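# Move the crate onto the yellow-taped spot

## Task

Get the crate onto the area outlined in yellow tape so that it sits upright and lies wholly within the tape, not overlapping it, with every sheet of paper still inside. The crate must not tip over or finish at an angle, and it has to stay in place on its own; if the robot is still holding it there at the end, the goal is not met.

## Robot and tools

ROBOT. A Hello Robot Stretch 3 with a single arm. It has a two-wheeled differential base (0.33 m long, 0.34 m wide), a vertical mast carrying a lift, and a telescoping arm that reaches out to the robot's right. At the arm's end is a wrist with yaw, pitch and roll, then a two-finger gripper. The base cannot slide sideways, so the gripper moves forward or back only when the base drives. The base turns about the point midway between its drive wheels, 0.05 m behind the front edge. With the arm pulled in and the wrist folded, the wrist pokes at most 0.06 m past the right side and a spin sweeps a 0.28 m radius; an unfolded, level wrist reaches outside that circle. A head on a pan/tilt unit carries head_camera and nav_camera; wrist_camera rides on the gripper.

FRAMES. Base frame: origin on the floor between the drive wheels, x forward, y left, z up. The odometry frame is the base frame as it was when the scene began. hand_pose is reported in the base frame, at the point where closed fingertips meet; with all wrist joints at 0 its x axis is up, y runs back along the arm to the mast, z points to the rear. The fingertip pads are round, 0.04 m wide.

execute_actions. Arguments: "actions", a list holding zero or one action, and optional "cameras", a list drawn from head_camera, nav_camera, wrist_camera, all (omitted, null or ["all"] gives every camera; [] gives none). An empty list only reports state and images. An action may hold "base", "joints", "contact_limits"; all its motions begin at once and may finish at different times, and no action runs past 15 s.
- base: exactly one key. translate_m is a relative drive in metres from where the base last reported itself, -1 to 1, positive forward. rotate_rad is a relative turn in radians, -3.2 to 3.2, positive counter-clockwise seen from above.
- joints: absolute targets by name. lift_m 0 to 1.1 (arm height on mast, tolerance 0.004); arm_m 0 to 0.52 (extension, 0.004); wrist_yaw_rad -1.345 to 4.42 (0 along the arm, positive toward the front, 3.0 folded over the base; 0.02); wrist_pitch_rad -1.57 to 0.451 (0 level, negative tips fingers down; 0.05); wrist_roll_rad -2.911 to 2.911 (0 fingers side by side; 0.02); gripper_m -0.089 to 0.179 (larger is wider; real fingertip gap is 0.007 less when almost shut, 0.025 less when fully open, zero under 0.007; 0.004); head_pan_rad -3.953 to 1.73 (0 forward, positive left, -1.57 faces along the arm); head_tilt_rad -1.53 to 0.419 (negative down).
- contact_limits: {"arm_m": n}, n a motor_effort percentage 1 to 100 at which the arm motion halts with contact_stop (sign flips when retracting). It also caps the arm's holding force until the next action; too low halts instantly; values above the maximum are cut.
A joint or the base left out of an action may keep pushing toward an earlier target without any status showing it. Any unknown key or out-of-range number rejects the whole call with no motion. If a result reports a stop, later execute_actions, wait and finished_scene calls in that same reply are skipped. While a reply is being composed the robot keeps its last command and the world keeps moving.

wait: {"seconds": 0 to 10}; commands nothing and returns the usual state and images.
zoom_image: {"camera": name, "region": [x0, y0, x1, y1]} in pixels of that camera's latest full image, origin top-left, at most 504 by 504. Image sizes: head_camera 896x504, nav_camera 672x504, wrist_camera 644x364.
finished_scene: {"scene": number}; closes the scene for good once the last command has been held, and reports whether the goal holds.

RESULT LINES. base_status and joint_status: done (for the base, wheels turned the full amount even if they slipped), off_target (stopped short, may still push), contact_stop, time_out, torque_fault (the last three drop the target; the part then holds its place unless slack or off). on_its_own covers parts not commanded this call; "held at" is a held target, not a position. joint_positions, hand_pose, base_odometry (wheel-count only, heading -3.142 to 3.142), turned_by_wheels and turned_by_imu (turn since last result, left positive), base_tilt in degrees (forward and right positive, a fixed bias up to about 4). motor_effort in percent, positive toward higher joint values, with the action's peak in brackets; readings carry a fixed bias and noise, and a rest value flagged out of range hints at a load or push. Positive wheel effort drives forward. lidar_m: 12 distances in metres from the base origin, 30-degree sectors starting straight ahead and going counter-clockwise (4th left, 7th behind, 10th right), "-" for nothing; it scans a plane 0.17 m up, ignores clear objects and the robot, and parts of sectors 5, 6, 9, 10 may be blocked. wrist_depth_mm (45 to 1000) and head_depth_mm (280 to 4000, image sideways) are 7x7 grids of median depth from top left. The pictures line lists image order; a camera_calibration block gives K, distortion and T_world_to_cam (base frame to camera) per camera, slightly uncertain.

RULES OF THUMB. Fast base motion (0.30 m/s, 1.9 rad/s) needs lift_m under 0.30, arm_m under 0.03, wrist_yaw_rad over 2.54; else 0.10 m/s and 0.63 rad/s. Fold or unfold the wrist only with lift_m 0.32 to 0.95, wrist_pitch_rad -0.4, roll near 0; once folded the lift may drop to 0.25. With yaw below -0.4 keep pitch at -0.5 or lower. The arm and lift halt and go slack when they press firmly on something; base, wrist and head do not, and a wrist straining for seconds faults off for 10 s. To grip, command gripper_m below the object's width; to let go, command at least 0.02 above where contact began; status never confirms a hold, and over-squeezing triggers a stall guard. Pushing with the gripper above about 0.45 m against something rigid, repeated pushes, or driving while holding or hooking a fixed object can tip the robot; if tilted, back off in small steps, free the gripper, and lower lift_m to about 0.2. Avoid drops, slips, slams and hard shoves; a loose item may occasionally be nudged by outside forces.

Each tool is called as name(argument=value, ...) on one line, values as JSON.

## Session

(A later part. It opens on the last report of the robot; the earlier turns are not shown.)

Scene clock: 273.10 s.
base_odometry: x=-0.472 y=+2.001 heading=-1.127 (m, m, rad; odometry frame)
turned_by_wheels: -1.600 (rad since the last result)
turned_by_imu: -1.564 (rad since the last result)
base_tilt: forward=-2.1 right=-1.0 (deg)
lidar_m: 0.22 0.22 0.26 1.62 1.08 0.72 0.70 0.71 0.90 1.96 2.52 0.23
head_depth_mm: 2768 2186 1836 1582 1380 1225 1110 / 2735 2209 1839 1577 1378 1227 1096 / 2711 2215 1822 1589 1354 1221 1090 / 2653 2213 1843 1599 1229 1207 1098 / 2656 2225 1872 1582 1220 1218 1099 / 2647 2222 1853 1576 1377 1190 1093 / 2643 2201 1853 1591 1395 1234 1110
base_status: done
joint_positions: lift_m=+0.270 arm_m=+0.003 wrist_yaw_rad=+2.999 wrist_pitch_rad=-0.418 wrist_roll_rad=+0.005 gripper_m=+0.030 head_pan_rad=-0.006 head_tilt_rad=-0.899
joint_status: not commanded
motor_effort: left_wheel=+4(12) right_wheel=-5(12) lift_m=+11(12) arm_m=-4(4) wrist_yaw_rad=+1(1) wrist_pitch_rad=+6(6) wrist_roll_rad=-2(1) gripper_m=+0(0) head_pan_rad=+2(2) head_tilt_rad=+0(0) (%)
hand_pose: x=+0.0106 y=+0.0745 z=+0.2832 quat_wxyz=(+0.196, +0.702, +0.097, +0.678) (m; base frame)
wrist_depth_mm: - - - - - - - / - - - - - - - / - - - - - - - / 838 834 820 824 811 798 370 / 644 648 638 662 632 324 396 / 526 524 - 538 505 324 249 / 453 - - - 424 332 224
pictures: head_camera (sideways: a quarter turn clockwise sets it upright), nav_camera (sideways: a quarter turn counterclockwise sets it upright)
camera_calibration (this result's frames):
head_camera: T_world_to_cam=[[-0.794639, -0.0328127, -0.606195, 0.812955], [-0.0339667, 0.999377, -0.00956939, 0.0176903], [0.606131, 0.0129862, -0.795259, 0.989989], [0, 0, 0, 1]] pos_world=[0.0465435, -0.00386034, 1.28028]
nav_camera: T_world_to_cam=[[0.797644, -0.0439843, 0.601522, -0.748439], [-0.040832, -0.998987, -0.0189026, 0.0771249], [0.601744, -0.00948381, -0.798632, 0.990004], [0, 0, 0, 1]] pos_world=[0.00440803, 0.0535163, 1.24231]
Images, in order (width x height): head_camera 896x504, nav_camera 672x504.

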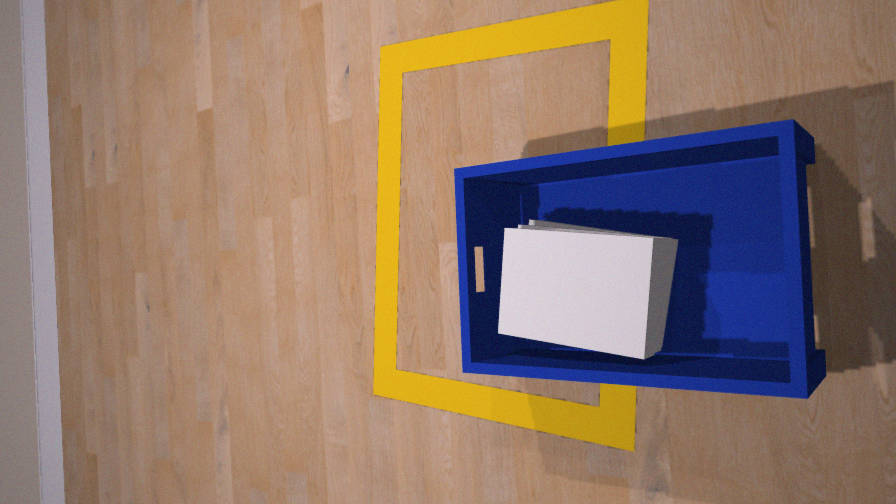

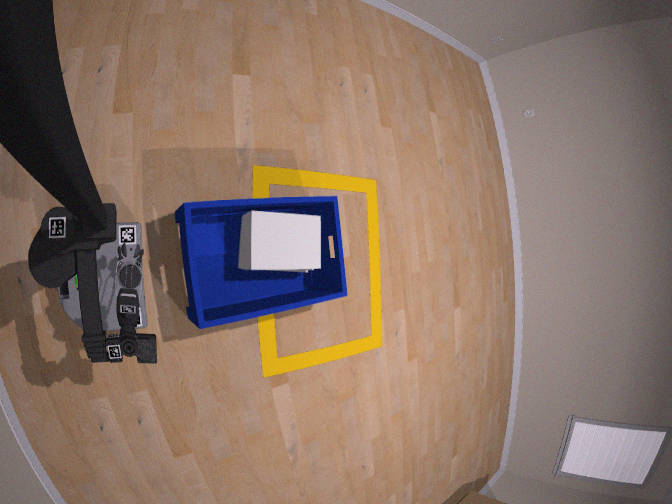

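execute_actions(actions=[{"base":{"translate_m":0.635},"joints":{"lift_m":0.32}}], cameras=[])

execute_actions(actions=[{"base":{"translate_m":-0.4},"joints":{"lift_m":0.27}}], cameras=["head_camera","nav_camera"])

Scene clock: 284.97 s.
base_odometry: x=-0.199 y=+1.428 heading=-1.126 (m, m, rad; odometry frame)
turned_by_wheels: +0.000 (rad since the last result)
turned_by_imu: +0.003 (rad since the last result)
base_tilt: forward=-2.1 right=-1.1 (deg)
lidar_m: 0.62 0.33 0.15 0.19 1.71 1.39 1.32 1.34 1.71 2.43 0.15 -
head_depth_mm: 2307 2195 1846 1581 1383 1232 1103 / 2287 2216 1854 1587 1381 1233 1108 / 2292 2218 1849 1580 1316 1188 1089 / 2272 2219 1843 1579 1216 1117 1109 / 2227 2214 1847 1580 1190 1104 1107 / 2218 2235 1855 1594 1343 1112 1081 / 2231 2229 1839 1579 1404 1239 1115
base_status: done
joint_positions: lift_m=+0.320 arm_m=+0.003 wrist_yaw_rad=+3.000 wrist_pitch_rad=-0.417 wrist_roll_rad=+0.005 gripper_m=+0.030 head_pan_rad=-0.006 head_tilt_rad=-0.898
joint_status: all done
on_its_own: left_wheel is at rest, and its effort (+19) is outside its rest range (-18 to +18)
motor_effort: left_wheel=+19(88) right_wheel=+9(29) lift_m=+25(28) arm_m=-4(4) wrist_yaw_rad=+0(1) wrist_pitch_rad=+6(6) wrist_roll_rad=-2(2) gripper_m=+0(0) head_pan_rad=+2(2) head_tilt_rad=-1(1) (%)
hand_pose: x=+0.0105 y=+0.0746 z=+0.3324 quat_wxyz=(+0.196, +0.702, +0.097, +0.678) (m; base frame)
wrist_depth_mm: - - - - - - - / - - - - - - - / - - - - - - - / 958 947 911 909 903 913 903 / 729 723 708 751 379 398 429 / 592 590 - 550 421 432 369 / 499 512 - 269 468 462 325
pictures: none
No camera images: the call's "cameras" was empty. Leave "cameras" out to get every camera's image.

Scene clock: 288.13 s.
base_odometry: x=-0.371 y=+1.789 heading=-1.126 (m, m, rad; odometry frame)
turned_by_wheels: +0.000 (rad since the last result)
turned_by_imu: -0.001 (rad since the last result)
base_tilt: forward=-2.2 right=-1.1 (deg)
lidar_m: 0.45 0.46 1.76 1.65 1.42 0.97 0.93 0.94 1.20 2.47 2.51 0.46
head_depth_mm: 2571 2196 1842 1578 1393 1232 1109 / 2590 2208 1826 1571 1372 1234 1108 / 2575 2212 1833 1524 1358 1216 1115 / 2595 2193 1850 1410 1360 1211 1109 / 2548 2196 1841 1389 1339 1220 1103 / 2526 2229 1855 1578 1369 1214 1119 / 2528 2243 1859 1588 1396 1240 1116
base_status: done
joint_positions: lift_m=+0.270 arm_m=+0.003 wrist_yaw_rad=+3.000 wrist_pitch_rad=-0.417 wrist_roll_rad=+0.005 gripper_m=+0.030 head_pan_rad=-0.006 head_tilt_rad=-0.898
joint_status: all done
motor_effort: left_wheel=+1(12) right_wheel=-2(8) lift_m=+11(21) arm_m=-4(4) wrist_yaw_rad=+0(0) wrist_pitch_rad=+6(6) wrist_roll_rad=-2(2) gripper_m=+0(0) head_pan_rad=+1(2) head_tilt_rad=-1(1) (%)
hand_pose: x=+0.0105 y=+0.0746 z=+0.2833 quat_wxyz=(+0.196, +0.702, +0.097, +0.678) (m; base frame)
wrist_depth_mm: - - - - - - - / - - - - - - - / - - - - - - - / 851 842 826 811 807 805 798 / 648 640 638 670 631 621 592 / 529 526 - 539 528 513 460 / 451 - - - 424 432 432
pictures: head_camera (sideways: a quarter turn clockwise sets it upright), nav_camera (sideways: a quarter turn counterclockwise sets it upright)
camera_calibration (this result's frames):
head_camera: T_world_to_cam=[[-0.794058, -0.0332258, -0.606933, 0.813913], [-0.0344735, 0.999359, -0.00960659, 0.0177419], [0.606864, 0.0132949, -0.794695, 0.989251], [0, 0, 0, 1]] pos_world=[0.0465656, -0.00383958, 1.28031]
nav_camera: T_world_to_cam=[[0.797107, -0.0435696, 0.602264, -0.749402], [-0.0402989, -0.999008, -0.0189349, 0.0771638], [0.602492, -0.00917739, -0.798073, 0.989271], [0, 0, 0, 1]] pos_world=[0.00443582, 0.0535151, 1.24231]
Images, in order (width x height): head_camera 896x504, nav_camera 672x504.

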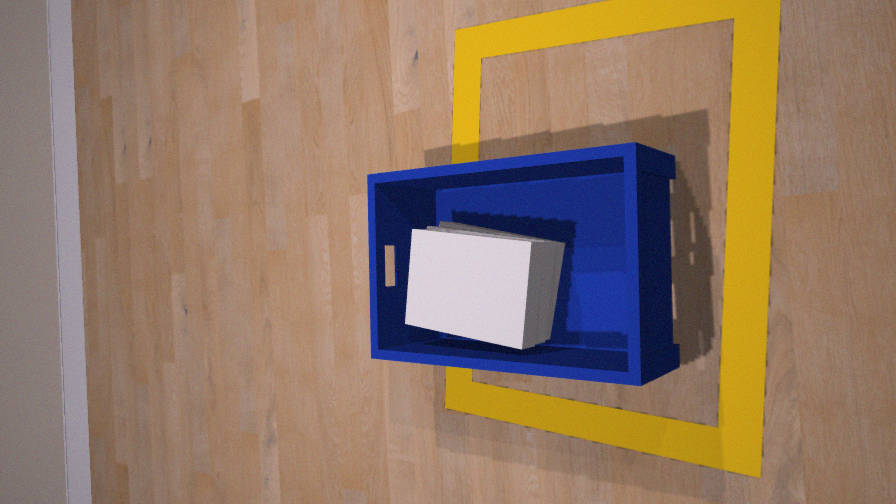

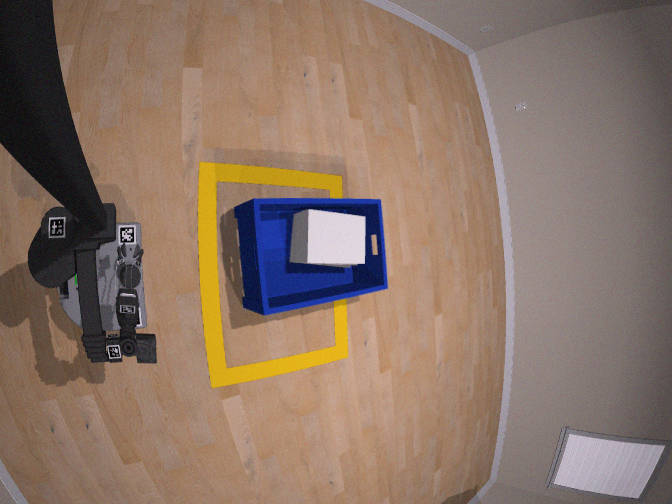

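execute_actions(actions=[{"base":{"rotate_rad":-0.9}}], cameras=[])

execute_actions(actions=[{"base":{"translate_m":1.0},"joints":{"head_pan_rad":1.7,"head_tilt_rad":-1.0}}], cameras=[])

execute_actions(actions=[{"base":{"rotate_rad":0.9},"joints":{"head_pan_rad":1.4}}], cameras=["head_camera","nav_camera"])

Scene clock: 296.07 s.
base_odometry: x=-0.371 y=+1.789 heading=-2.026 (m, m, rad; odometry frame)
turned_by_wheels: -0.900 (rad since the last result)
turned_by_imu: -0.880 (rad since the last result)
base_tilt: forward=-2.2 right=-1.2 (deg)
lidar_m: 2.61 0.46 0.45 0.47 1.69 1.65 1.23 0.93 0.93 0.97 1.39 2.47
head_depth_mm: 2318 2215 1825 1571 1381 1229 1112 / 2497 2214 1844 1570 1389 1226 1110 / 2559 2219 1852 1590 1377 1237 1115 / 2686 2239 1850 1585 1387 1229 1112 / 2736 2218 1834 1577 1390 1233 1116 / 2736 2216 1869 1589 1386 1198 1112 / 2776 2229 1861 1591 1389 1231 1099
base_status: done
joint_positions: lift_m=+0.270 arm_m=+0.003 wrist_yaw_rad=+3.000 wrist_pitch_rad=-0.417 wrist_roll_rad=+0.005 gripper_m=+0.030 head_pan_rad=-0.006 head_tilt_rad=-0.898
joint_status: not commanded
motor_effort: left_wheel=+3(10) right_wheel=-5(12) lift_m=+11(12) arm_m=-4(4) wrist_yaw_rad=+0(1) wrist_pitch_rad=+6(6) wrist_roll_rad=-2(2) gripper_m=+0(0) head_pan_rad=+2(3) head_tilt_rad=-1(1) (%)
hand_pose: x=+0.0105 y=+0.0746 z=+0.2833 quat_wxyz=(+0.196, +0.702, +0.097, +0.678) (m; base frame)
wrist_depth_mm: - - - - - - - / - - - - - 953 - / - - - 997 690 798 710 / 836 832 819 735 570 482 429 / 653 641 638 663 604 521 570 / 527 528 - 537 522 511 509 / 451 - - - 425 435 427
pictures: none
No camera images: the call's "cameras" was empty. Leave "cameras" out to get every camera's image.

Scene clock: 301.07 s.
base_odometry: x=-0.810 y=+0.891 heading=-2.026 (m, m, rad; odometry frame)
turned_by_wheels: +0.000 (rad since the last result)
turned_by_imu: +0.002 (rad since the last result)
base_tilt: forward=-2.2 right=-1.2 (deg)
lidar_m: 1.74 2.34 2.28 2.41 0.65 0.63 1.95 1.50 1.47 1.55 1.69 1.65
head_depth_mm: 2243 1911 1686 1487 1325 1199 1107 / 2291 1934 1675 1489 1334 1198 1099 / 2279 1954 1685 1490 1326 1202 1098 / 2317 1950 1684 1501 1338 1222 - / 2304 1958 1679 1427 1351 - - / 2307 1982 - - - 1252 - / - - - - 1278 1212 1091
base_status: done
joint_positions: lift_m=+0.270 arm_m=+0.003 wrist_yaw_rad=+3.000 wrist_pitch_rad=-0.417 wrist_roll_rad=+0.005 gripper_m=+0.030 head_pan_rad=+1.693 head_tilt_rad=-0.988
joint_status: all done
motor_effort: left_wheel=+4(11) right_wheel=-5(9) lift_m=+11(11) arm_m=-4(4) wrist_yaw_rad=+1(0) wrist_pitch_rad=+6(6) wrist_roll_rad=-2(2) gripper_m=+0(0) head_pan_rad=+2(33) head_tilt_rad=-4(17) (%)
hand_pose: x=+0.0105 y=+0.0746 z=+0.2833 quat_wxyz=(+0.196, +0.702, +0.097, +0.678) (m; base frame)
wrist_depth_mm: - - - - - - - / - - - - - - - / 599 641 - - - - - / 569 679 816 819 800 807 793 / 598 648 636 661 629 628 622 / 529 524 - 539 528 515 509 / 450 - - - 425 435 434
pictures: none
No camera images: the call's "cameras" was empty. Leave "cameras" out to get every camera's image.

Scene clock: 302.77 s.
base_odometry: x=-0.810 y=+0.891 heading=-1.126 (m, m, rad; odometry frame)
turned_by_wheels: +0.900 (rad since the last result)
turned_by_imu: +0.880 (rad since the last result)
base_tilt: forward=-2.1 right=-1.2 (deg)
lidar_m: 2.29 2.32 0.67 0.63 0.64 1.57 1.47 1.49 1.90 1.64 1.68 2.45
head_depth_mm: 2264 1935 1678 1493 1327 1201 1094 / 2274 1964 1650 1371 1328 1205 1097 / 2289 1958 1442 1359 1329 1207 1102 / 2304 1955 1450 1371 1338 1204 - / 2271 1955 1555 1488 1338 1244 - / 2217 1939 1698 1464 1359 - - / 2183 1959 1697 1528 - 1197 -
base_status: done
joint_positions: lift_m=+0.270 arm_m=+0.003 wrist_yaw_rad=+3.000 wrist_pitch_rad=-0.417 wrist_roll_rad=+0.005 gripper_m=+0.030 head_pan_rad=+1.407 head_tilt_rad=-0.988
joint_status: all done
motor_effort: left_wheel=-4(10) right_wheel=+5(12) lift_m=+12(11) arm_m=-4(4) wrist_yaw_rad=+1(0) wrist_pitch_rad=+6(6) wrist_roll_rad=-2(2) gripper_m=+0(1) head_pan_rad=-2(19) head_tilt_rad=-4(5) (%)
hand_pose: x=+0.0105 y=+0.0746 z=+0.2833 quat_wxyz=(+0.196, +0.702, +0.097, +0.678) (m; base frame)
wrist_depth_mm: - - - - - - - / - - - - 990 - - / - - 715 735 799 - - / 832 831 771 791 809 815 790 / 644 651 634 659 630 618 628 / 533 526 - 539 522 515 509 / 447 - - - 424 434 438
pictures: head_camera (sideways: a quarter turn clockwise sets it upright), nav_camera (sideways: a quarter turn counterclockwise sets it upright)
camera_calibration (this result's frames):
head_camera: T_world_to_cam=[[-0.100832, -0.840042, -0.53307, 0.713456], [-0.9924, 0.122908, -0.00597034, 0.0188503], [0.0705338, 0.528416, -0.84605, 1.05929], [0, 0, 0, 1]] pos_world=[0.0159304, 0.0372716, 1.27664]
nav_camera: T_world_to_cam=[[0.177076, 0.83051, 0.528107, -0.649009], [0.979889, -0.198923, -0.0157301, 0.0667662], [0.0919884, 0.520271, -0.849032, 1.05863], [0, 0, 0, 1]] pos_world=[-0.0478817, 0.00151387, 1.24261]
Images, in order (width x height): head_camera 896x504, nav_camera 672x504.

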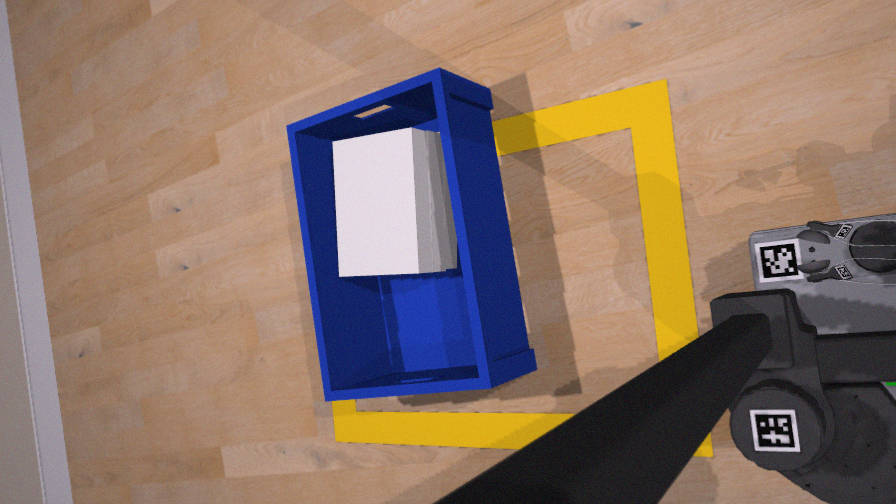

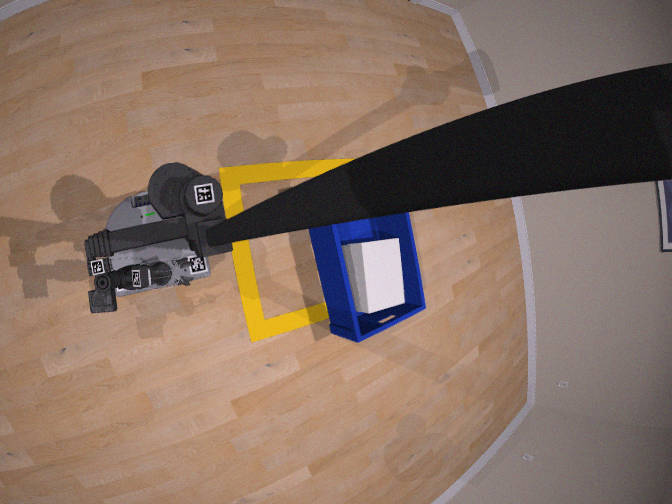

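execute_actions(actions=[{"base":{"translate_m":0.85},"joints":{"head_pan_rad":0,"head_tilt_rad":-1.0}}], cameras=[])

execute_actions(actions=[{"base":{"rotate_rad":1.6}}], cameras=[])

execute_actions(actions=[{"base":{"translate_m":1.0}}], cameras=[])

execute_actions(actions=[{"base":{"translate_m":0.25}}], cameras=[])

execute_actions(actions=[{"base":{"rotate_rad":2.4}}], cameras=["nav_camera"])

Scene clock: 317.37 s.
base_odometry: x=-0.445 y=+0.124 heading=-1.126 (m, m, rad; odometry frame)
turned_by_wheels: +0.000 (rad since the last result)
turned_by_imu: +0.001 (rad since the last result)
base_tilt: forward=-2.2 right=-1.2 (deg)
lidar_m: 1.45 1.47 1.89 2.56 0.82 0.92 2.30 2.34 1.68 1.58 1.61 1.55
head_depth_mm: 1416 1705 1677 1483 1332 1203 1096 / 1410 1686 1686 1498 1335 1201 1117 / 1394 1666 1675 1484 1333 1205 1122 / 1390 1667 1677 1480 1331 1203 1127 / 1386 1658 1684 1492 1333 1203 1125 / 1392 1640 1698 1491 1337 1202 1104 / 1363 1639 1705 1498 1338 1214 1105
base_status: done
joint_positions: lift_m=+0.270 arm_m=+0.003 wrist_yaw_rad=+3.000 wrist_pitch_rad=-0.417 wrist_roll_rad=+0.005 gripper_m=+0.030 head_pan_rad=+0.007 head_tilt_rad=-0.988
joint_status: all done
motor_effort: left_wheel=-4(10) right_wheel=+5(13) lift_m=+12(11) arm_m=-4(4) wrist_yaw_rad=+0(1) wrist_pitch_rad=+6(6) wrist_roll_rad=-2(2) gripper_m=+0(0) head_pan_rad=-2(31) head_tilt_rad=-5(5) (%)
hand_pose: x=+0.0105 y=+0.0746 z=+0.2833 quat_wxyz=(+0.196, +0.702, +0.097, +0.678) (m; base frame)
wrist_depth_mm: - - - - - - - / 982 - - - - - - / 684 795 - - - - - / 740 750 824 825 815 799 798 / 646 639 646 673 635 625 619 / 534 528 - 539 526 509 513 / 446 - - - 427 436 434
pictures: none
No camera images: the call's "cameras" was empty. Leave "cameras" out to get every camera's image.

Scene clock: 319.57 s.
base_odometry: x=-0.445 y=+0.124 heading=+0.473 (m, m, rad; odometry frame)
turned_by_wheels: +1.600 (rad since the last result)
turned_by_imu: +1.563 (rad since the last result)
base_tilt: forward=-2.2 right=-1.1 (deg)
lidar_m: 2.56 0.77 0.93 2.30 2.35 1.67 1.58 1.61 1.54 1.45 1.48 1.91
head_depth_mm: 2270 1928 1670 1492 1323 1206 1096 / 2258 1924 1686 1488 1334 1206 1115 / 2271 1935 1667 1487 1331 1196 1123 / 2294 1937 1679 1487 1324 1208 1117 / 2307 1945 1692 1486 1320 1209 1125 / 2315 1964 1658 1471 1339 1207 1102 / 2283 1948 1461 1363 1333 1216 1110
base_status: done
joint_positions: lift_m=+0.270 arm_m=+0.003 wrist_yaw_rad=+3.000 wrist_pitch_rad=-0.417 wrist_roll_rad=+0.005 gripper_m=+0.030 head_pan_rad=+0.007 head_tilt_rad=-0.988
joint_status: not commanded
motor_effort: left_wheel=-4(10) right_wheel=+5(14) lift_m=+12(10) arm_m=-4(4) wrist_yaw_rad=+0(1) wrist_pitch_rad=+6(6) wrist_roll_rad=-2(2) gripper_m=+1(0) head_pan_rad=-2(2) head_tilt_rad=-6(6) (%)
hand_pose: x=+0.0105 y=+0.0746 z=+0.2833 quat_wxyz=(+0.196, +0.702, +0.097, +0.678) (m; base frame)
wrist_depth_mm: - - - - - - - / - - - - - - - / - - - - - 974 700 / 834 830 830 815 810 794 707 / 648 645 632 662 631 620 620 / 528 527 - 537 524 510 509 / 455 - - - 423 435 430
pictures: none
No camera images: the call's "cameras" was empty. Leave "cameras" out to get every camera's image.

Scene clock: 324.57 s.
base_odometry: x=+0.445 y=+0.579 heading=+0.473 (m, m, rad; odometry frame)
turned_by_wheels: +0.000 (rad since the last result)
turned_by_imu: +0.002 (rad since the last result)
base_tilt: forward=-2.2 right=-1.1 (deg)
lidar_m: 1.57 1.61 2.09 0.41 0.50 2.70 2.56 2.13 1.46 1.38 1.40 1.67
head_depth_mm: 1532 1808 1670 1481 1321 1199 1100 / 1519 1802 1678 1494 1327 1202 1116 / 1520 1799 1687 1483 1327 1203 1126 / 1512 1796 1676 1486 1331 1210 1118 / 1508 1791 1687 1497 1337 1208 1125 / 1502 1792 1688 1496 1340 1206 1107 / 1490 1804 1690 1505 1337 1221 1099
base_status: done
joint_positions: lift_m=+0.270 arm_m=+0.003 wrist_yaw_rad=+3.000 wrist_pitch_rad=-0.417 wrist_roll_rad=+0.005 gripper_m=+0.030 head_pan_rad=+0.007 head_tilt_rad=-0.989
joint_status: not commanded
motor_effort: left_wheel=-4(8) right_wheel=+5(13) lift_m=+11(12) arm_m=-4(4) wrist_yaw_rad=+0(0) wrist_pitch_rad=+6(6) wrist_roll_rad=-2(1) gripper_m=+0(0) head_pan_rad=-3(3) head_tilt_rad=-4(5) (%)
hand_pose: x=+0.0105 y=+0.0746 z=+0.2833 quat_wxyz=(+0.196, +0.702, +0.097, +0.678) (m; base frame)
wrist_depth_mm: - - - - - - - / - - - - - - - / - 578 694 994 - - - / 737 494 542 563 802 799 802 / 644 547 590 599 629 623 627 / 533 524 - 544 523 512 508 / 452 - - - 421 435 435
pictures: none
No camera images: the call's "cameras" was empty. Leave "cameras" out to get every camera's image.

Scene clock: 327.13 s.
base_odometry: x=+0.668 y=+0.693 heading=+0.473 (m, m, rad; odometry frame)
turned_by_wheels: +0.000 (rad since the last result)
turned_by_imu: +0.000 (rad since the last result)
base_tilt: forward=-2.2 right=-1.2 (deg)
lidar_m: 1.32 1.35 1.76 0.82 0.53 0.60 2.80 2.09 1.44 1.35 1.38 1.41
head_depth_mm: 1285 1544 1673 1472 1330 1194 1097 / 1273 1528 1676 1484 1329 1203 1112 / 1272 1531 1686 1484 1334 1205 1121 / 1269 1523 1673 1486 1333 1203 1120 / 1265 1519 1687 1490 1343 1209 1126 / 1267 1507 1686 1485 1334 1215 1100 / 1255 1506 1669 1488 1338 1207 1113
base_status: done
joint_positions: lift_m=+0.270 arm_m=+0.003 wrist_yaw_rad=+3.000 wrist_pitch_rad=-0.417 wrist_roll_rad=+0.005 gripper_m=+0.030 head_pan_rad=+0.007 head_tilt_rad=-0.989
joint_status: not commanded
motor_effort: left_wheel=-4(10) right_wheel=+5(12) lift_m=+11(11) arm_m=-4(4) wrist_yaw_rad=+1(1) wrist_pitch_rad=+6(6) wrist_roll_rad=-1(2) gripper_m=+1(0) head_pan_rad=-2(3) head_tilt_rad=-6(5) (%)
hand_pose: x=+0.0105 y=+0.0746 z=+0.2833 quat_wxyz=(+0.196, +0.702, +0.097, +0.678) (m; base frame)
wrist_depth_mm: - - - - - - - / - - - - - - - / 730 705 - - - - - / 505 511 833 817 800 799 790 / 535 567 633 664 632 621 618 / 528 524 - 539 524 510 514 / 450 - - - 425 437 431
pictures: none
No camera images: the call's "cameras" was empty. Leave "cameras" out to get every camera's image.

Scene clock: 329.83 s.
base_odometry: x=+0.668 y=+0.693 heading=+2.873 (m, m, rad; odometry frame)
turned_by_wheels: +2.400 (rad since the last result)
turned_by_imu: +2.346 (rad since the last result)
base_tilt: forward=-2.1 right=-1.2 (deg)
lidar_m: 0.50 2.82 2.81 1.61 1.36 1.36 1.53 1.33 1.33 1.49 2.38 0.45
head_depth_mm: 2278 1926 1527 1448 1328 1205 1100 / 2311 1925 1584 1302 1271 1200 1114 / 2270 1927 1673 1302 1274 1216 1120 / 2292 1949 1677 1346 1334 1204 1121 / 2311 1954 1705 1491 1335 1206 1123 / 2300 1940 1690 1487 1326 1206 1100 / 2306 1956 1696 1491 1336 1209 1099
base_status: done
joint_positions: lift_m=+0.270 arm_m=+0.003 wrist_yaw_rad=+3.000 wrist_pitch_rad=-0.417 wrist_roll_rad=+0.005 gripper_m=+0.030 head_pan_rad=+0.007 head_tilt_rad=-0.989
joint_status: not commanded
motor_effort: left_wheel=-4(11) right_wheel=+5(15) lift_m=+11(12) arm_m=-4(4) wrist_yaw_rad=+1(0) wrist_pitch_rad=+6(6) wrist_roll_rad=-2(1) gripper_m=+0(0) head_pan_rad=-3(3) head_tilt_rad=-5(5) (%)
hand_pose: x=+0.0105 y=+0.0746 z=+0.2833 quat_wxyz=(+0.196, +0.702, +0.097, +0.678) (m; base frame)
wrist_depth_mm: - - - - - - - / - - - - - - - / - - - - - - - / 841 822 831 814 805 804 801 / 649 636 631 669 634 626 624 / 528 524 - 542 520 511 512 / 454 - - - 423 435 431
pictures: nav_camera (sideways: a quarter turn counterclockwise sets it upright)
camera_calibration (this result's frames):
nav_camera: T_world_to_cam=[[0.848755, -0.0335208, 0.527722, -0.652606], [-0.0297017, -0.999435, -0.0157136, 0.0729033], [0.527951, -0.00233724, -0.849272, 1.05628], [0, 0, 0, 1]] pos_world=[-0.0015986, 0.0534551, 1.24261]
Images, in order (width x height): nav_camera 672x504.

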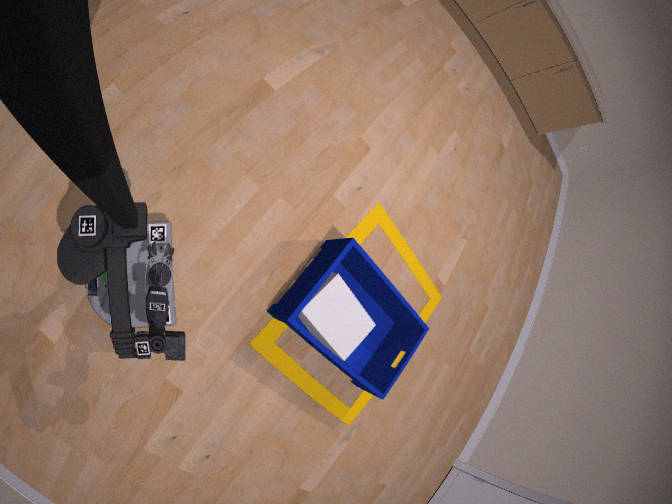

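execute_actions(actions=[{"base":{"rotate_rad":-0.8}}], cameras=[])

execute_actions(actions=[{"base":{"translate_m":0.45}}], cameras=[])

execute_actions(actions=[{"base":{"rotate_rad":1.6}}], cameras=["nav_camera"])

execute_actions(actions=[{"base":{"translate_m":0.6},"joints":{"lift_m":0.32}}], cameras=["nav_camera"])

Scene clock: 339.83 s.
base_odometry: x=+0.668 y=+0.693 heading=+2.073 (m, m, rad; odometry frame)
turned_by_wheels: -0.800 (rad since the last result)
turned_by_imu: -0.782 (rad since the last result)
base_tilt: forward=-2.1 right=-1.2 (deg)
lidar_m: 0.76 0.45 0.61 2.81 2.04 1.43 1.36 1.39 1.40 1.33 1.36 1.78
head_depth_mm: 2208 1928 1669 1479 1327 1197 1099 / 2216 1932 1686 1494 1323 1202 1115 / 2197 1933 1676 1477 1329 1203 1123 / 2199 1945 1690 1494 1333 1200 1124 / 2205 1938 1654 1415 1308 1208 1125 / 2216 1955 1566 1302 1225 1212 1100 / 2203 1954 1545 1443 1238 1205 1105
base_status: done
joint_positions: lift_m=+0.270 arm_m=+0.003 wrist_yaw_rad=+3.000 wrist_pitch_rad=-0.417 wrist_roll_rad=+0.005 gripper_m=+0.030 head_pan_rad=+0.007 head_tilt_rad=-0.989
joint_status: not commanded
motor_effort: left_wheel=+4(12) right_wheel=-5(11) lift_m=+11(11) arm_m=-4(5) wrist_yaw_rad=+0(1) wrist_pitch_rad=+6(6) wrist_roll_rad=-2(2) gripper_m=+0(0) head_pan_rad=-2(2) head_tilt_rad=-4(5) (%)
hand_pose: x=+0.0105 y=+0.0746 z=+0.2833 quat_wxyz=(+0.196, +0.702, +0.097, +0.678) (m; base frame)
wrist_depth_mm: - - - - - - - / - - - - - - - / - - - - - 648 716 / 840 834 824 813 795 654 455 / 642 646 637 665 635 602 465 / 529 523 - 538 529 512 457 / 452 - - - 423 433 432
pictures: none
No camera images: the call's "cameras" was empty. Leave "cameras" out to get every camera's image.

Scene clock: 343.07 s.
base_odometry: x=+0.451 y=+1.088 heading=+2.073 (m, m, rad; odometry frame)
turned_by_wheels: +0.000 (rad since the last result)
turned_by_imu: +0.001 (rad since the last result)
base_tilt: forward=-2.2 right=-1.1 (deg)
lidar_m: 1.92 0.28 0.20 0.18 2.71 1.90 1.80 1.84 1.37 1.30 1.33 1.76
head_depth_mm: 1854 1932 1679 1478 1326 1200 1099 / 1877 1927 1678 1485 1330 1206 1112 / 1858 1923 1678 1484 1329 1211 1122 / 1865 1943 1679 1488 1336 1213 1122 / 1884 1917 1674 1492 1294 1192 1122 / 1874 1938 1683 1498 1294 1057 983 / 1882 1965 1689 1503 1316 1059 993
base_status: done
joint_positions: lift_m=+0.270 arm_m=+0.003 wrist_yaw_rad=+3.000 wrist_pitch_rad=-0.417 wrist_roll_rad=+0.005 gripper_m=+0.030 head_pan_rad=+0.007 head_tilt_rad=-0.989
joint_status: not commanded
motor_effort: left_wheel=+3(12) right_wheel=-5(9) lift_m=+12(11) arm_m=-4(4) wrist_yaw_rad=+1(1) wrist_pitch_rad=+6(6) wrist_roll_rad=-1(2) gripper_m=+0(0) head_pan_rad=-2(3) head_tilt_rad=-5(5) (%)
hand_pose: x=+0.0105 y=+0.0746 z=+0.2833 quat_wxyz=(+0.196, +0.702, +0.097, +0.678) (m; base frame)
wrist_depth_mm: - - - - - - - / - - - - - - - / - - - 649 687 710 629 / 842 834 822 522 487 516 578 / 645 640 636 301 310 320 364 / 531 528 - 332 369 395 421 / 455 - - - 414 433 431
pictures: none
No camera images: the call's "cameras" was empty. Leave "cameras" out to get every camera's image.

Scene clock: 345.33 s.
base_odometry: x=+0.451 y=+1.088 heading=-2.610 (m, m, rad; odometry frame)
turned_by_wheels: +1.600 (rad since the last result)
turned_by_imu: +1.564 (rad since the last result)
base_tilt: forward=-2.2 right=-1.2 (deg)
lidar_m: 0.18 2.65 1.88 1.80 1.85 1.37 1.30 1.34 1.78 1.92 0.27 0.20
head_depth_mm: 2282 1910 1689 1474 1268 1092 1097 / 2291 1935 1684 1487 1184 1071 1114 / 2241 1954 1683 1487 1202 1080 1119 / 2293 1928 1676 1485 1310 1189 1120 / 2310 1932 1674 1479 1333 1199 1126 / 2311 1944 1694 1486 1331 1211 1101 / 2315 1937 1690 1506 1340 1211 1104
base_status: done
joint_positions: lift_m=+0.270 arm_m=+0.003 wrist_yaw_rad=+3.000 wrist_pitch_rad=-0.417 wrist_roll_rad=+0.005 gripper_m=+0.030 head_pan_rad=+0.007 head_tilt_rad=-0.989
joint_status: not commanded
motor_effort: left_wheel=-4(8) right_wheel=+4(12) lift_m=+11(12) arm_m=-4(4) wrist_yaw_rad=+1(0) wrist_pitch_rad=+6(6) wrist_roll_rad=-2(2) gripper_m=+0(0) head_pan_rad=-3(3) head_tilt_rad=-5(5) (%)
hand_pose: x=+0.0105 y=+0.0746 z=+0.2833 quat_wxyz=(+0.196, +0.702, +0.097, +0.678) (m; base frame)
wrist_depth_mm: - - - - - - - / - - - - - - - / - - - - - - - / 835 838 824 818 822 807 784 / 650 643 647 665 626 624 615 / 527 527 - 536 522 515 514 / 454 - - - 425 438 434
pictures: nav_camera (sideways: a quarter turn counterclockwise sets it upright)
camera_calibration (this result's frames):
nav_camera: T_world_to_cam=[[0.84878, -0.0335843, 0.527678, -0.652548], [-0.0297775, -0.999433, -0.0157117, 0.0729013], [0.527906, -0.00237717, -0.849299, 1.05632], [0, 0, 0, 1]] pos_world=[-0.0015977, 0.0534556, 1.24261]
Images, in order (width x height): nav_camera 672x504.

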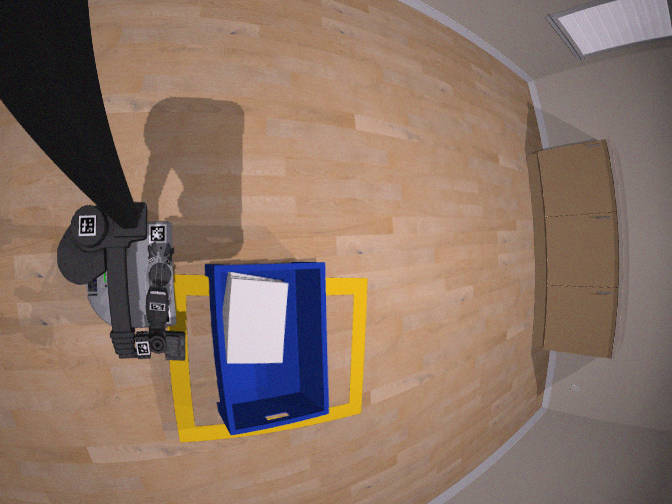

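Scene clock: 352.43 s.
base_odometry: x=-0.066 y=+0.784 heading=-2.611 (m, m, rad; odometry frame)
turned_by_wheels: -0.001 (rad since the last result)
turned_by_imu: +0.000 (rad since the last result)
base_tilt: forward=-2.1 right=-1.2 (deg)
lidar_m: 2.23 2.31 1.91 1.82 1.88 1.98 1.89 1.95 0.40 0.18 0.15 -
head_depth_mm: 2155 1929 1694 1473 1334 1095 958 / 2143 1930 1683 1485 1325 1054 982 / 2148 1926 1681 1492 1335 1202 1096 / 2166 1944 1679 1483 1327 1207 1112 / 2182 1943 1693 1479 1333 1207 1127 / 2189 1944 1700 1488 1332 1219 1110 / 2195 1953 1691 1486 1341 1208 1112
base_status: translate_m off_target (by the wheels' count: +0.5999 of +0.6000)
joint_positions: lift_m=+0.320 arm_m=+0.003 wrist_yaw_rad=+3.000 wrist_pitch_rad=-0.417 wrist_roll_rad=+0.005 gripper_m=+0.030 head_pan_rad=+0.007 head_tilt_rad=-0.989
joint_status: all done
on_its_own: right_wheel is at rest, and its effort (+46) is outside its rest range (-18 to +18)
motor_effort: left_wheel=-2(12) right_wheel=+46(78) lift_m=+25(29) arm_m=-4(4) wrist_yaw_rad=+1(1) wrist_pitch_rad=+6(6) wrist_roll_rad=-1(2) gripper_m=+0(1) head_pan_rad=-3(2) head_tilt_rad=-5(5) (%)
hand_pose: x=+0.0105 y=+0.0746 z=+0.3324 quat_wxyz=(+0.196, +0.702, +0.097, +0.678) (m; base frame)
wrist_depth_mm: - - - - - - - / - - - - - - - / - - - - - - - / 953 935 932 924 906 910 896 / 735 716 725 742 710 708 705 / 593 589 - 586 590 577 567 / 498 511 - 510 478 487 487
pictures: nav_camera (sideways: a quarter turn counterclockwise sets it upright)
camera_calibration (this result's frames):
nav_camera: T_world_to_cam=[[0.84898, -0.0335828, 0.527356, -0.65213], [-0.0297832, -0.999433, -0.0156979, 0.0728834], [0.527584, -0.00237914, -0.849499, 1.05658], [0, 0, 0, 1]] pos_world=[-0.00162018, 0.0534555, 1.24262]
Images, in order (width x height): nav_camera 672x504.

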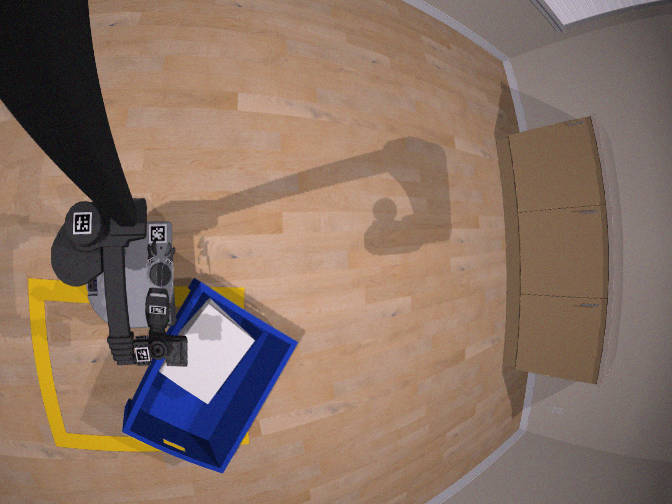

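execute_actions(actions=[{"base":{"translate_m":-0.8},"joints":{"lift_m":0.27}}], cameras=[])

execute_actions(actions=[{"base":{"rotate_rad":-1.6}}], cameras=[])

execute_actions(actions=[{"base":{"translate_m":1.0}}], cameras=[])

execute_actions(actions=[{"base":{"translate_m":0.3}}], cameras=[])

execute_actions(actions=[{"base":{"rotate_rad":1.6}}], cameras=[])

execute_actions(actions=[{"base":{"translate_m":0.9}}], cameras=[])

execute_actions(actions=[{"base":{"rotate_rad":1.6}}], cameras=["nav_camera","head_camera"])

Scene clock: 367.30 s.
base_odometry: x=+0.624 y=+1.189 heading=-2.611 (m, m, rad; odometry frame)
turned_by_wheels: +0.000 (rad since the last result)
turned_by_imu: -0.002 (rad since the last result)
base_tilt: forward=-2.2 right=-1.1 (deg)
lidar_m: 0.83 2.64 1.88 1.79 1.63 1.16 1.10 1.13 1.52 1.94 2.01 0.76
head_depth_mm: 2298 1930 1500 1359 1323 1204 1103 / 2286 1927 1469 1394 1330 1207 1112 / 2300 1924 1528 1461 1331 1207 1125 / 2274 1928 1680 1491 1329 1210 1120 / 2311 1954 1680 1486 1329 1205 1122 / 2297 1945 1693 1496 1331 1216 1105 / 2308 1954 1681 1496 1331 1210 1105
base_status: done
joint_positions: lift_m=+0.270 arm_m=+0.003 wrist_yaw_rad=+3.000 wrist_pitch_rad=-0.417 wrist_roll_rad=+0.005 gripper_m=+0.030 head_pan_rad=+0.007 head_tilt_rad=-0.989
joint_status: all done
motor_effort: left_wheel=-3(8) right_wheel=+3(37) lift_m=+12(22) arm_m=-4(4) wrist_yaw_rad=+0(0) wrist_pitch_rad=+6(6) wrist_roll_rad=-2(1) gripper_m=+0(1) head_pan_rad=-2(3) head_tilt_rad=-5(5) (%)
hand_pose: x=+0.0105 y=+0.0746 z=+0.2833 quat_wxyz=(+0.196, +0.702, +0.097, +0.678) (m; base frame)
wrist_depth_mm: - - - - - - - / - - - - - - - / - - - - - - - / 836 823 825 813 820 802 791 / 650 647 646 668 632 622 622 / 528 523 - 542 526 510 510 / 451 - - - 421 434 431
pictures: none
No camera images: the call's "cameras" was empty. Leave "cameras" out to get every camera's image.

Scene clock: 369.57 s.
base_odometry: x=+0.624 y=+1.189 heading=+2.072 (m, m, rad; odometry frame)
turned_by_wheels: -1.600 (rad since the last result)
turned_by_imu: -1.564 (rad since the last result)
base_tilt: forward=-2.1 right=-1.2 (deg)
lidar_m: 1.94 2.01 0.77 0.83 2.70 1.89 1.79 1.66 1.17 1.10 1.13 1.49
head_depth_mm: 1907 1931 1682 1479 1332 1200 1104 / 1859 1939 1671 1481 1329 1202 1116 / 1872 1942 1689 1485 1330 1205 1131 / 1874 1943 1689 1488 1334 1205 1123 / 1878 1951 1674 1492 1337 1214 1122 / 1882 1934 1688 1482 1336 1208 1108 / 1889 1946 1689 1495 1340 1206 1102
base_status: done
joint_positions: lift_m=+0.270 arm_m=+0.003 wrist_yaw_rad=+3.000 wrist_pitch_rad=-0.417 wrist_roll_rad=+0.005 gripper_m=+0.030 head_pan_rad=+0.007 head_tilt_rad=-0.989
joint_status: not commanded
motor_effort: left_wheel=+3(13) right_wheel=-5(12) lift_m=+11(11) arm_m=-4(5) wrist_yaw_rad=+0(0) wrist_pitch_rad=+6(6) wrist_roll_rad=-1(2) gripper_m=+1(0) head_pan_rad=-3(2) head_tilt_rad=-4(5) (%)
hand_pose: x=+0.0105 y=+0.0746 z=+0.2833 quat_wxyz=(+0.196, +0.702, +0.097, +0.678) (m; base frame)
wrist_depth_mm: - - - - - - - / - - - 977 - - - / - - - 987 857 975 - / 832 839 826 817 816 799 787 / 645 639 637 671 626 624 622 / 526 527 - 532 521 512 507 / 452 - - - 423 435 431
pictures: none
No camera images: the call's "cameras" was empty. Leave "cameras" out to get every camera's image.

Scene clock: 374.57 s.
base_odometry: x=+0.143 y=+2.066 heading=+2.072 (m, m, rad; odometry frame)
turned_by_wheels: +0.000 (rad since the last result)
turned_by_imu: +0.002 (rad since the last result)
base_tilt: forward=-2.2 right=-1.2 (deg)
lidar_m: 0.95 0.98 1.31 3.06 0.76 1.24 2.78 1.58 1.11 1.05 1.08 1.00
head_depth_mm: 900 1077 1348 1487 1327 1199 1104 / 899 1078 1329 1488 1328 1203 1110 / 893 1078 1333 1481 1334 1207 1121 / 898 1071 1339 1492 1333 1203 1125 / 897 1075 1330 1488 1346 1213 1123 / 897 1073 1319 1493 1336 1205 1105 / 883 1096 1358 1492 1331 1211 1103
base_status: done
joint_positions: lift_m=+0.270 arm_m=+0.003 wrist_yaw_rad=+3.000 wrist_pitch_rad=-0.417 wrist_roll_rad=+0.005 gripper_m=+0.030 head_pan_rad=+0.007 head_tilt_rad=-0.989
joint_status: not commanded
motor_effort: left_wheel=+3(12) right_wheel=-5(9) lift_m=+11(12) arm_m=-4(4) wrist_yaw_rad=+0(1) wrist_pitch_rad=+6(6) wrist_roll_rad=-1(2) gripper_m=+0(1) head_pan_rad=-2(3) head_tilt_rad=-4(4) (%)
hand_pose: x=+0.0105 y=+0.0746 z=+0.2833 quat_wxyz=(+0.196, +0.702, +0.097, +0.678) (m; base frame)
wrist_depth_mm: - - - - - - 947 / - - - - - - 975 / 666 771 - - - - 933 / 725 794 839 820 811 802 797 / 644 638 638 664 628 630 621 / 530 524 - 542 522 517 508 / 454 - - - 427 433 429
pictures: none
No camera images: the call's "cameras" was empty. Leave "cameras" out to get every camera's image.

Scene clock: 377.40 s.
base_odometry: x=-0.001 y=+2.329 heading=+2.072 (m, m, rad; odometry frame)
turned_by_wheels: +0.000 (rad since the last result)
turned_by_imu: +0.001 (rad since the last result)
base_tilt: forward=-2.2 right=-1.1 (deg)
lidar_m: 0.66 0.67 0.91 2.21 1.02 0.98 3.06 1.55 1.09 1.03 1.01 0.69
head_depth_mm: 606 724 902 1197 1330 1204 1096 / 606 726 899 1194 1324 1208 1112 / 606 725 900 1190 1339 1207 1121 / 604 723 902 1184 1331 1207 1125 / 605 724 895 1189 1335 1209 1120 / 604 724 899 1178 1319 1206 1110 / 603 720 876 1221 1327 1209 1108
base_status: done
joint_positions: lift_m=+0.270 arm_m=+0.003 wrist_yaw_rad=+3.000 wrist_pitch_rad=-0.417 wrist_roll_rad=+0.005 gripper_m=+0.030 head_pan_rad=+0.007 head_tilt_rad=-0.989
joint_status: not commanded
motor_effort: left_wheel=+4(14) right_wheel=-5(9) lift_m=+11(11) arm_m=-4(4) wrist_yaw_rad=+0(1) wrist_pitch_rad=+6(6) wrist_roll_rad=-1(1) gripper_m=+0(0) head_pan_rad=-3(3) head_tilt_rad=-4(4) (%)
hand_pose: x=+0.0105 y=+0.0746 z=+0.2833 quat_wxyz=(+0.196, +0.702, +0.097, +0.678) (m; base frame)
wrist_depth_mm: - - - - - 910 653 / - - - - - 941 672 / 878 - - - - 949 675 / 830 834 823 825 811 801 679 / 651 648 640 671 629 626 619 / 528 524 - 543 524 514 510 / 451 - - - 424 434 434
pictures: none
No camera images: the call's "cameras" was empty. Leave "cameras" out to get every camera's image.

Scene clock: 379.67 s.
base_odometry: x=-0.001 y=+2.329 heading=-2.611 (m, m, rad; odometry frame)
turned_by_wheels: +1.600 (rad since the last result)
turned_by_imu: +1.564 (rad since the last result)
base_tilt: forward=-2.2 right=-1.1 (deg)
lidar_m: 2.33 1.01 0.98 3.06 1.52 1.08 1.03 0.99 0.69 0.66 0.68 0.93
head_depth_mm: 2154 1887 1683 1484 1331 1197 1102 / 2278 1932 1681 1475 1329 1203 1118 / 2273 1941 1675 1482 1328 1196 1124 / 2284 1926 1678 1479 1332 1205 1121 / 2273 1942 1695 1483 1330 1208 1126 / 2282 1955 1677 1496 1335 1210 1106 / 2332 1948 1681 1492 1337 1209 1108
base_status: done
joint_positions: lift_m=+0.270 arm_m=+0.003 wrist_yaw_rad=+3.000 wrist_pitch_rad=-0.417 wrist_roll_rad=+0.005 gripper_m=+0.030 head_pan_rad=+0.007 head_tilt_rad=-0.989
joint_status: not commanded
motor_effort: left_wheel=-4(9) right_wheel=+5(14) lift_m=+11(12) arm_m=-4(4) wrist_yaw_rad=+1(0) wrist_pitch_rad=+6(6) wrist_roll_rad=-2(2) gripper_m=+1(0) head_pan_rad=-3(3) head_tilt_rad=-5(5) (%)
hand_pose: x=+0.0105 y=+0.0746 z=+0.2833 quat_wxyz=(+0.196, +0.702, +0.097, +0.678) (m; base frame)
wrist_depth_mm: - - - - - - - / - - - - - - - / - - - - - 963 861 / 837 822 814 820 811 796 795 / 648 645 646 660 631 625 626 / 530 524 - 536 529 512 511 / 454 - - - 425 434 432
pictures: none
No camera images: the call's "cameras" was empty. Leave "cameras" out to get every camera's image.

Scene clock: 384.43 s.
base_odometry: x=-0.778 y=+1.873 heading=-2.611 (m, m, rad; odometry frame)
turned_by_wheels: +0.000 (rad since the last result)
turned_by_imu: +0.002 (rad since the last result)
base_tilt: forward=-2.1 right=-1.2 (deg)
lidar_m: 2.22 2.26 0.85 0.54 0.76 2.01 1.92 0.92 0.68 0.65 0.67 0.89
head_depth_mm: 2104 1896 1673 1481 1322 1201 1099 / 2280 1944 1667 1483 1324 1202 1118 / 2290 1928 1688 1474 1330 1203 1122 / 2284 1938 1673 1490 1327 1198 1123 / 2158 1954 1674 1493 1336 1215 1122 / 2140 1930 1680 1494 1348 1211 1109 / 2139 1964 1697 1497 1338 1209 1106
base_status: done
joint_positions: lift_m=+0.270 arm_m=+0.003 wrist_yaw_rad=+3.000 wrist_pitch_rad=-0.417 wrist_roll_rad=+0.005 gripper_m=+0.030 head_pan_rad=+0.007 head_tilt_rad=-0.989
joint_status: not commanded
motor_effort: left_wheel=-4(7) right_wheel=+5(14) lift_m=+12(11) arm_m=-4(4) wrist_yaw_rad=+1(1) wrist_pitch_rad=+6(6) wrist_roll_rad=-1(2) gripper_m=+1(0) head_pan_rad=-2(3) head_tilt_rad=-6(4) (%)
hand_pose: x=+0.0105 y=+0.0746 z=+0.2833 quat_wxyz=(+0.196, +0.702, +0.097, +0.678) (m; base frame)
wrist_depth_mm: - - - - - - - / - - - - - - - / - - 748 739 - - - / 845 845 785 761 806 799 795 / 648 648 638 661 627 629 617 / 530 526 - 541 526 513 506 / 448 - - - 428 432 431
pictures: none
No camera images: the call's "cameras" was empty. Leave "cameras" out to get every camera's image.

Scene clock: 386.77 s.
base_odometry: x=-0.778 y=+1.873 heading=-1.011 (m, m, rad; odometry frame)
turned_by_wheels: +1.600 (rad since the last result)
turned_by_imu: +1.563 (rad since the last result)
base_tilt: forward=-2.1 right=-1.2 (deg)
lidar_m: 0.54 0.77 2.00 1.93 0.91 0.67 0.65 0.67 0.91 2.21 2.27 0.82
head_depth_mm: 2271 1916 1648 1472 1320 1199 1103 / 2266 1927 1487 1461 1325 1203 1114 / 2277 1950 1472 1430 1314 1203 1126 / 2294 1933 1451 1464 1320 1205 1123 / 2271 1933 1693 1420 1334 1212 1123 / 2285 1937 1696 1484 1333 1214 1107 / 2299 1941 1686 1497 1349 1209 1103
base_status: done
joint_positions: lift_m=+0.270 arm_m=+0.003 wrist_yaw_rad=+3.000 wrist_pitch_rad=-0.417 wrist_roll_rad=+0.005 gripper_m=+0.030 head_pan_rad=+0.007 head_tilt_rad=-0.989
joint_status: not commanded
motor_effort: left_wheel=-4(9) right_wheel=+6(16) lift_m=+12(11) arm_m=-4(4) wrist_yaw_rad=+1(1) wrist_pitch_rad=+6(6) wrist_roll_rad=-1(1) gripper_m=+0(0) head_pan_rad=-3(2) head_tilt_rad=-5(4) (%)
hand_pose: x=+0.0105 y=+0.0746 z=+0.2833 quat_wxyz=(+0.196, +0.702, +0.097, +0.678) (m; base frame)
wrist_depth_mm: 909 - - - - - - / 916 - - - - - - / 869 - - - - - - / 800 831 836 830 808 796 801 / 654 639 634 670 635 624 626 / 527 521 - 537 525 512 507 / 448 - - - 425 433 432
pictures: head_camera (sideways: a quarter turn clockwise sets it upright), nav_camera (sideways: a quarter turn counterclockwise sets it upright)
camera_calibration (this result's frames):
head_camera: T_world_to_cam=[[-0.845443, -0.0431407, -0.532321, 0.717022], [-0.0472331, 0.998866, -0.00593429, 0.0130378], [0.531973, 0.020126, -0.846522, 1.05708], [0, 0, 0, 1]] pos_world=[0.0444767, -0.00336513, 1.27661]
nav_camera: T_world_to_cam=[[0.84898, -0.0336152, 0.527355, -0.652129], [-0.0298214, -0.999432, -0.0156979, 0.0728835], [0.527583, -0.0023993, -0.8495, 1.05658], [0, 0, 0, 1]] pos_world=[-0.00161821, 0.0534558, 1.24262]
Images, in order (width x height): head_camera 896x504, nav_camera 672x504.

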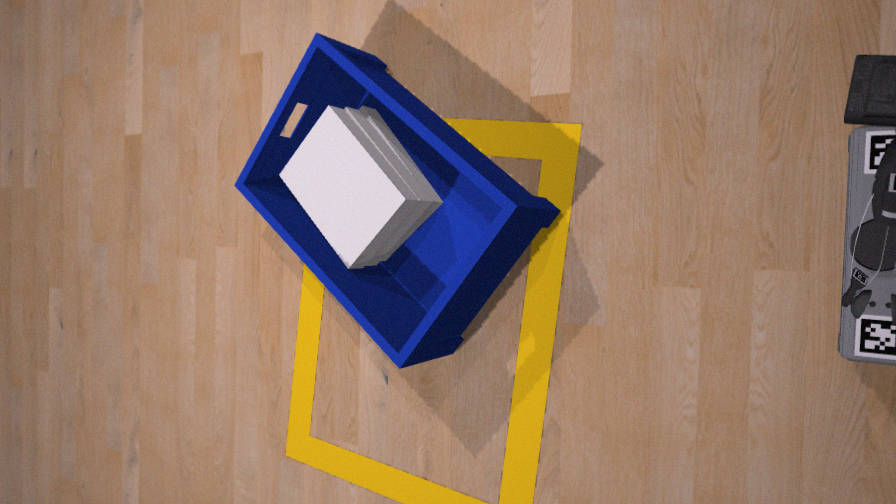

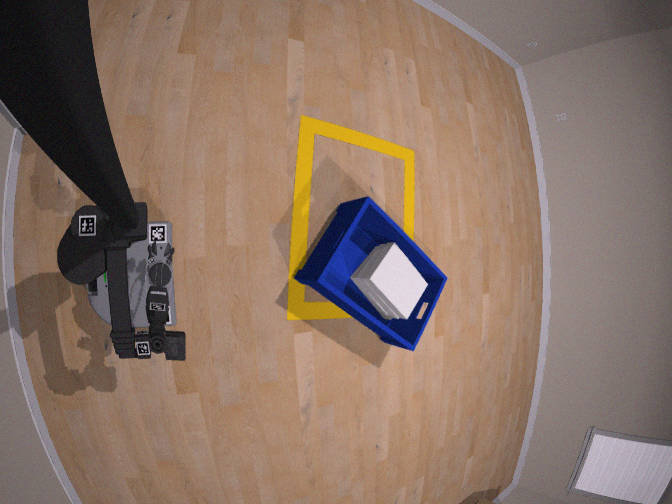

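execute_actions(actions=[{"base":{"translate_m":0.75},"joints":{"lift_m":0.32}}], cameras=["nav_camera","head_camera"])

Scene clock: 399.90 s.
base_odometry: x=-0.380 y=+1.238 heading=-1.012 (m, m, rad; odometry frame)
turned_by_wheels: +0.000 (rad since the last result)
turned_by_imu: +0.000 (rad since the last result)
base_tilt: forward=-2.1 right=-1.2 (deg)
lidar_m: - 0.15 2.01 1.93 1.95 1.44 1.39 1.44 1.95 2.19 2.27 -
head_depth_mm: 2173 1935 1686 1475 1278 1205 1100 / 2156 1941 1665 1486 1265 1193 1112 / 2178 1932 1675 1291 1182 1198 1100 / 2226 1950 1678 1495 1202 1203 1105 / 2184 1949 1678 1485 1263 1189 1125 / 2200 1942 1689 1496 1336 1192 1107 / 2223 1947 1694 1491 1343 1207 1103
base_status: done
joint_positions: lift_m=+0.320 arm_m=+0.003 wrist_yaw_rad=+3.000 wrist_pitch_rad=-0.417 wrist_roll_rad=+0.005 gripper_m=+0.030 head_pan_rad=+0.007 head_tilt_rad=-0.990
joint_status: all done
on_its_own: right_wheel is at rest, and its effort (+21) is outside its rest range (-18 to +18)
motor_effort: left_wheel=+3(12) right_wheel=+21(39) lift_m=+25(27) arm_m=-4(4) wrist_yaw_rad=+1(1) wrist_pitch_rad=+6(6) wrist_roll_rad=-1(2) gripper_m=+0(0) head_pan_rad=-3(3) head_tilt_rad=-5(4) (%)
hand_pose: x=+0.0105 y=+0.0746 z=+0.3324 quat_wxyz=(+0.196, +0.702, +0.097, +0.678) (m; base frame)
wrist_depth_mm: - - - - - - - / - - - - - - - / - - - - - - - / 937 935 934 932 921 892 902 / 728 733 725 743 714 436 386 / 588 582 - 580 591 434 398 / 503 513 - 510 477 404 428
pictures: head_camera (sideways: a quarter turn clockwise sets it upright), nav_camera (sideways: a quarter turn counterclockwise sets it upright)
camera_calibration (this result's frames):
head_camera: T_world_to_cam=[[-0.845798, -0.0431399, -0.531756, 0.716288], [-0.0472333, 0.998866, -0.0059071, 0.0130024], [0.531408, 0.0201204, -0.846877, 1.05755], [0, 0, 0, 1]] pos_world=[0.0444598, -0.00336538, 1.27658]
nav_camera: T_world_to_cam=[[0.849332, -0.033616, 0.526788, -0.651392], [-0.0298356, -0.999432, -0.0156736, 0.072852], [0.527016, -0.00240495, -0.849852, 1.05705], [0, 0, 0, 1]] pos_world=[-0.00165761, 0.0534555, 1.24262]
Images, in order (width x height): head_camera 896x504, nav_camera 672x504.

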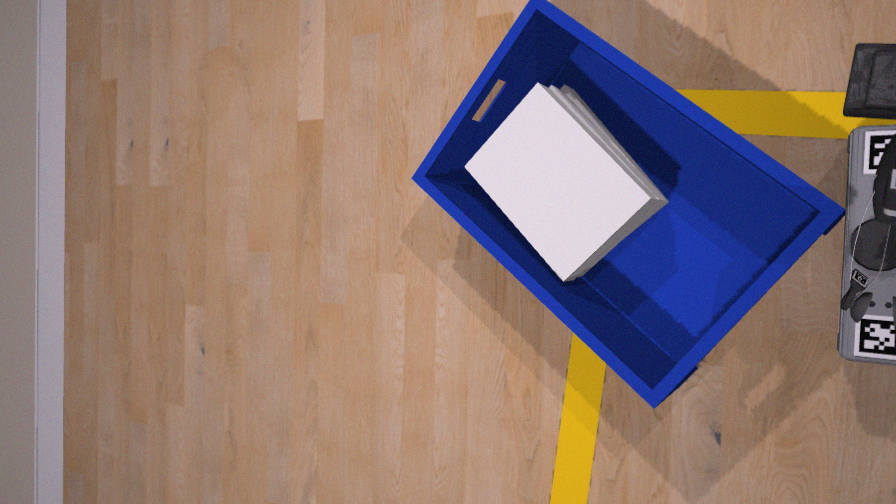

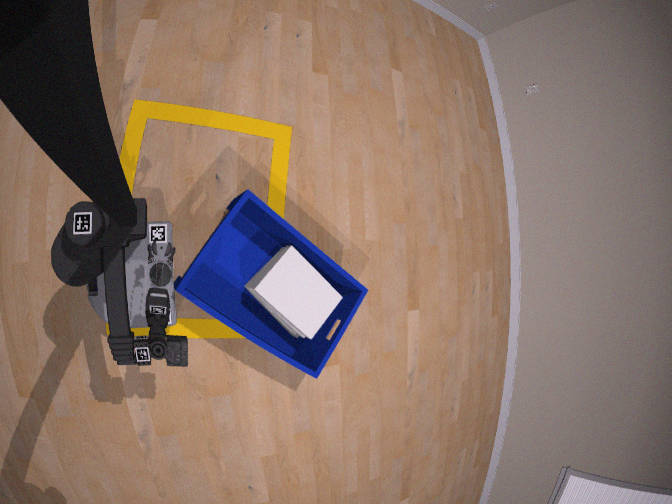

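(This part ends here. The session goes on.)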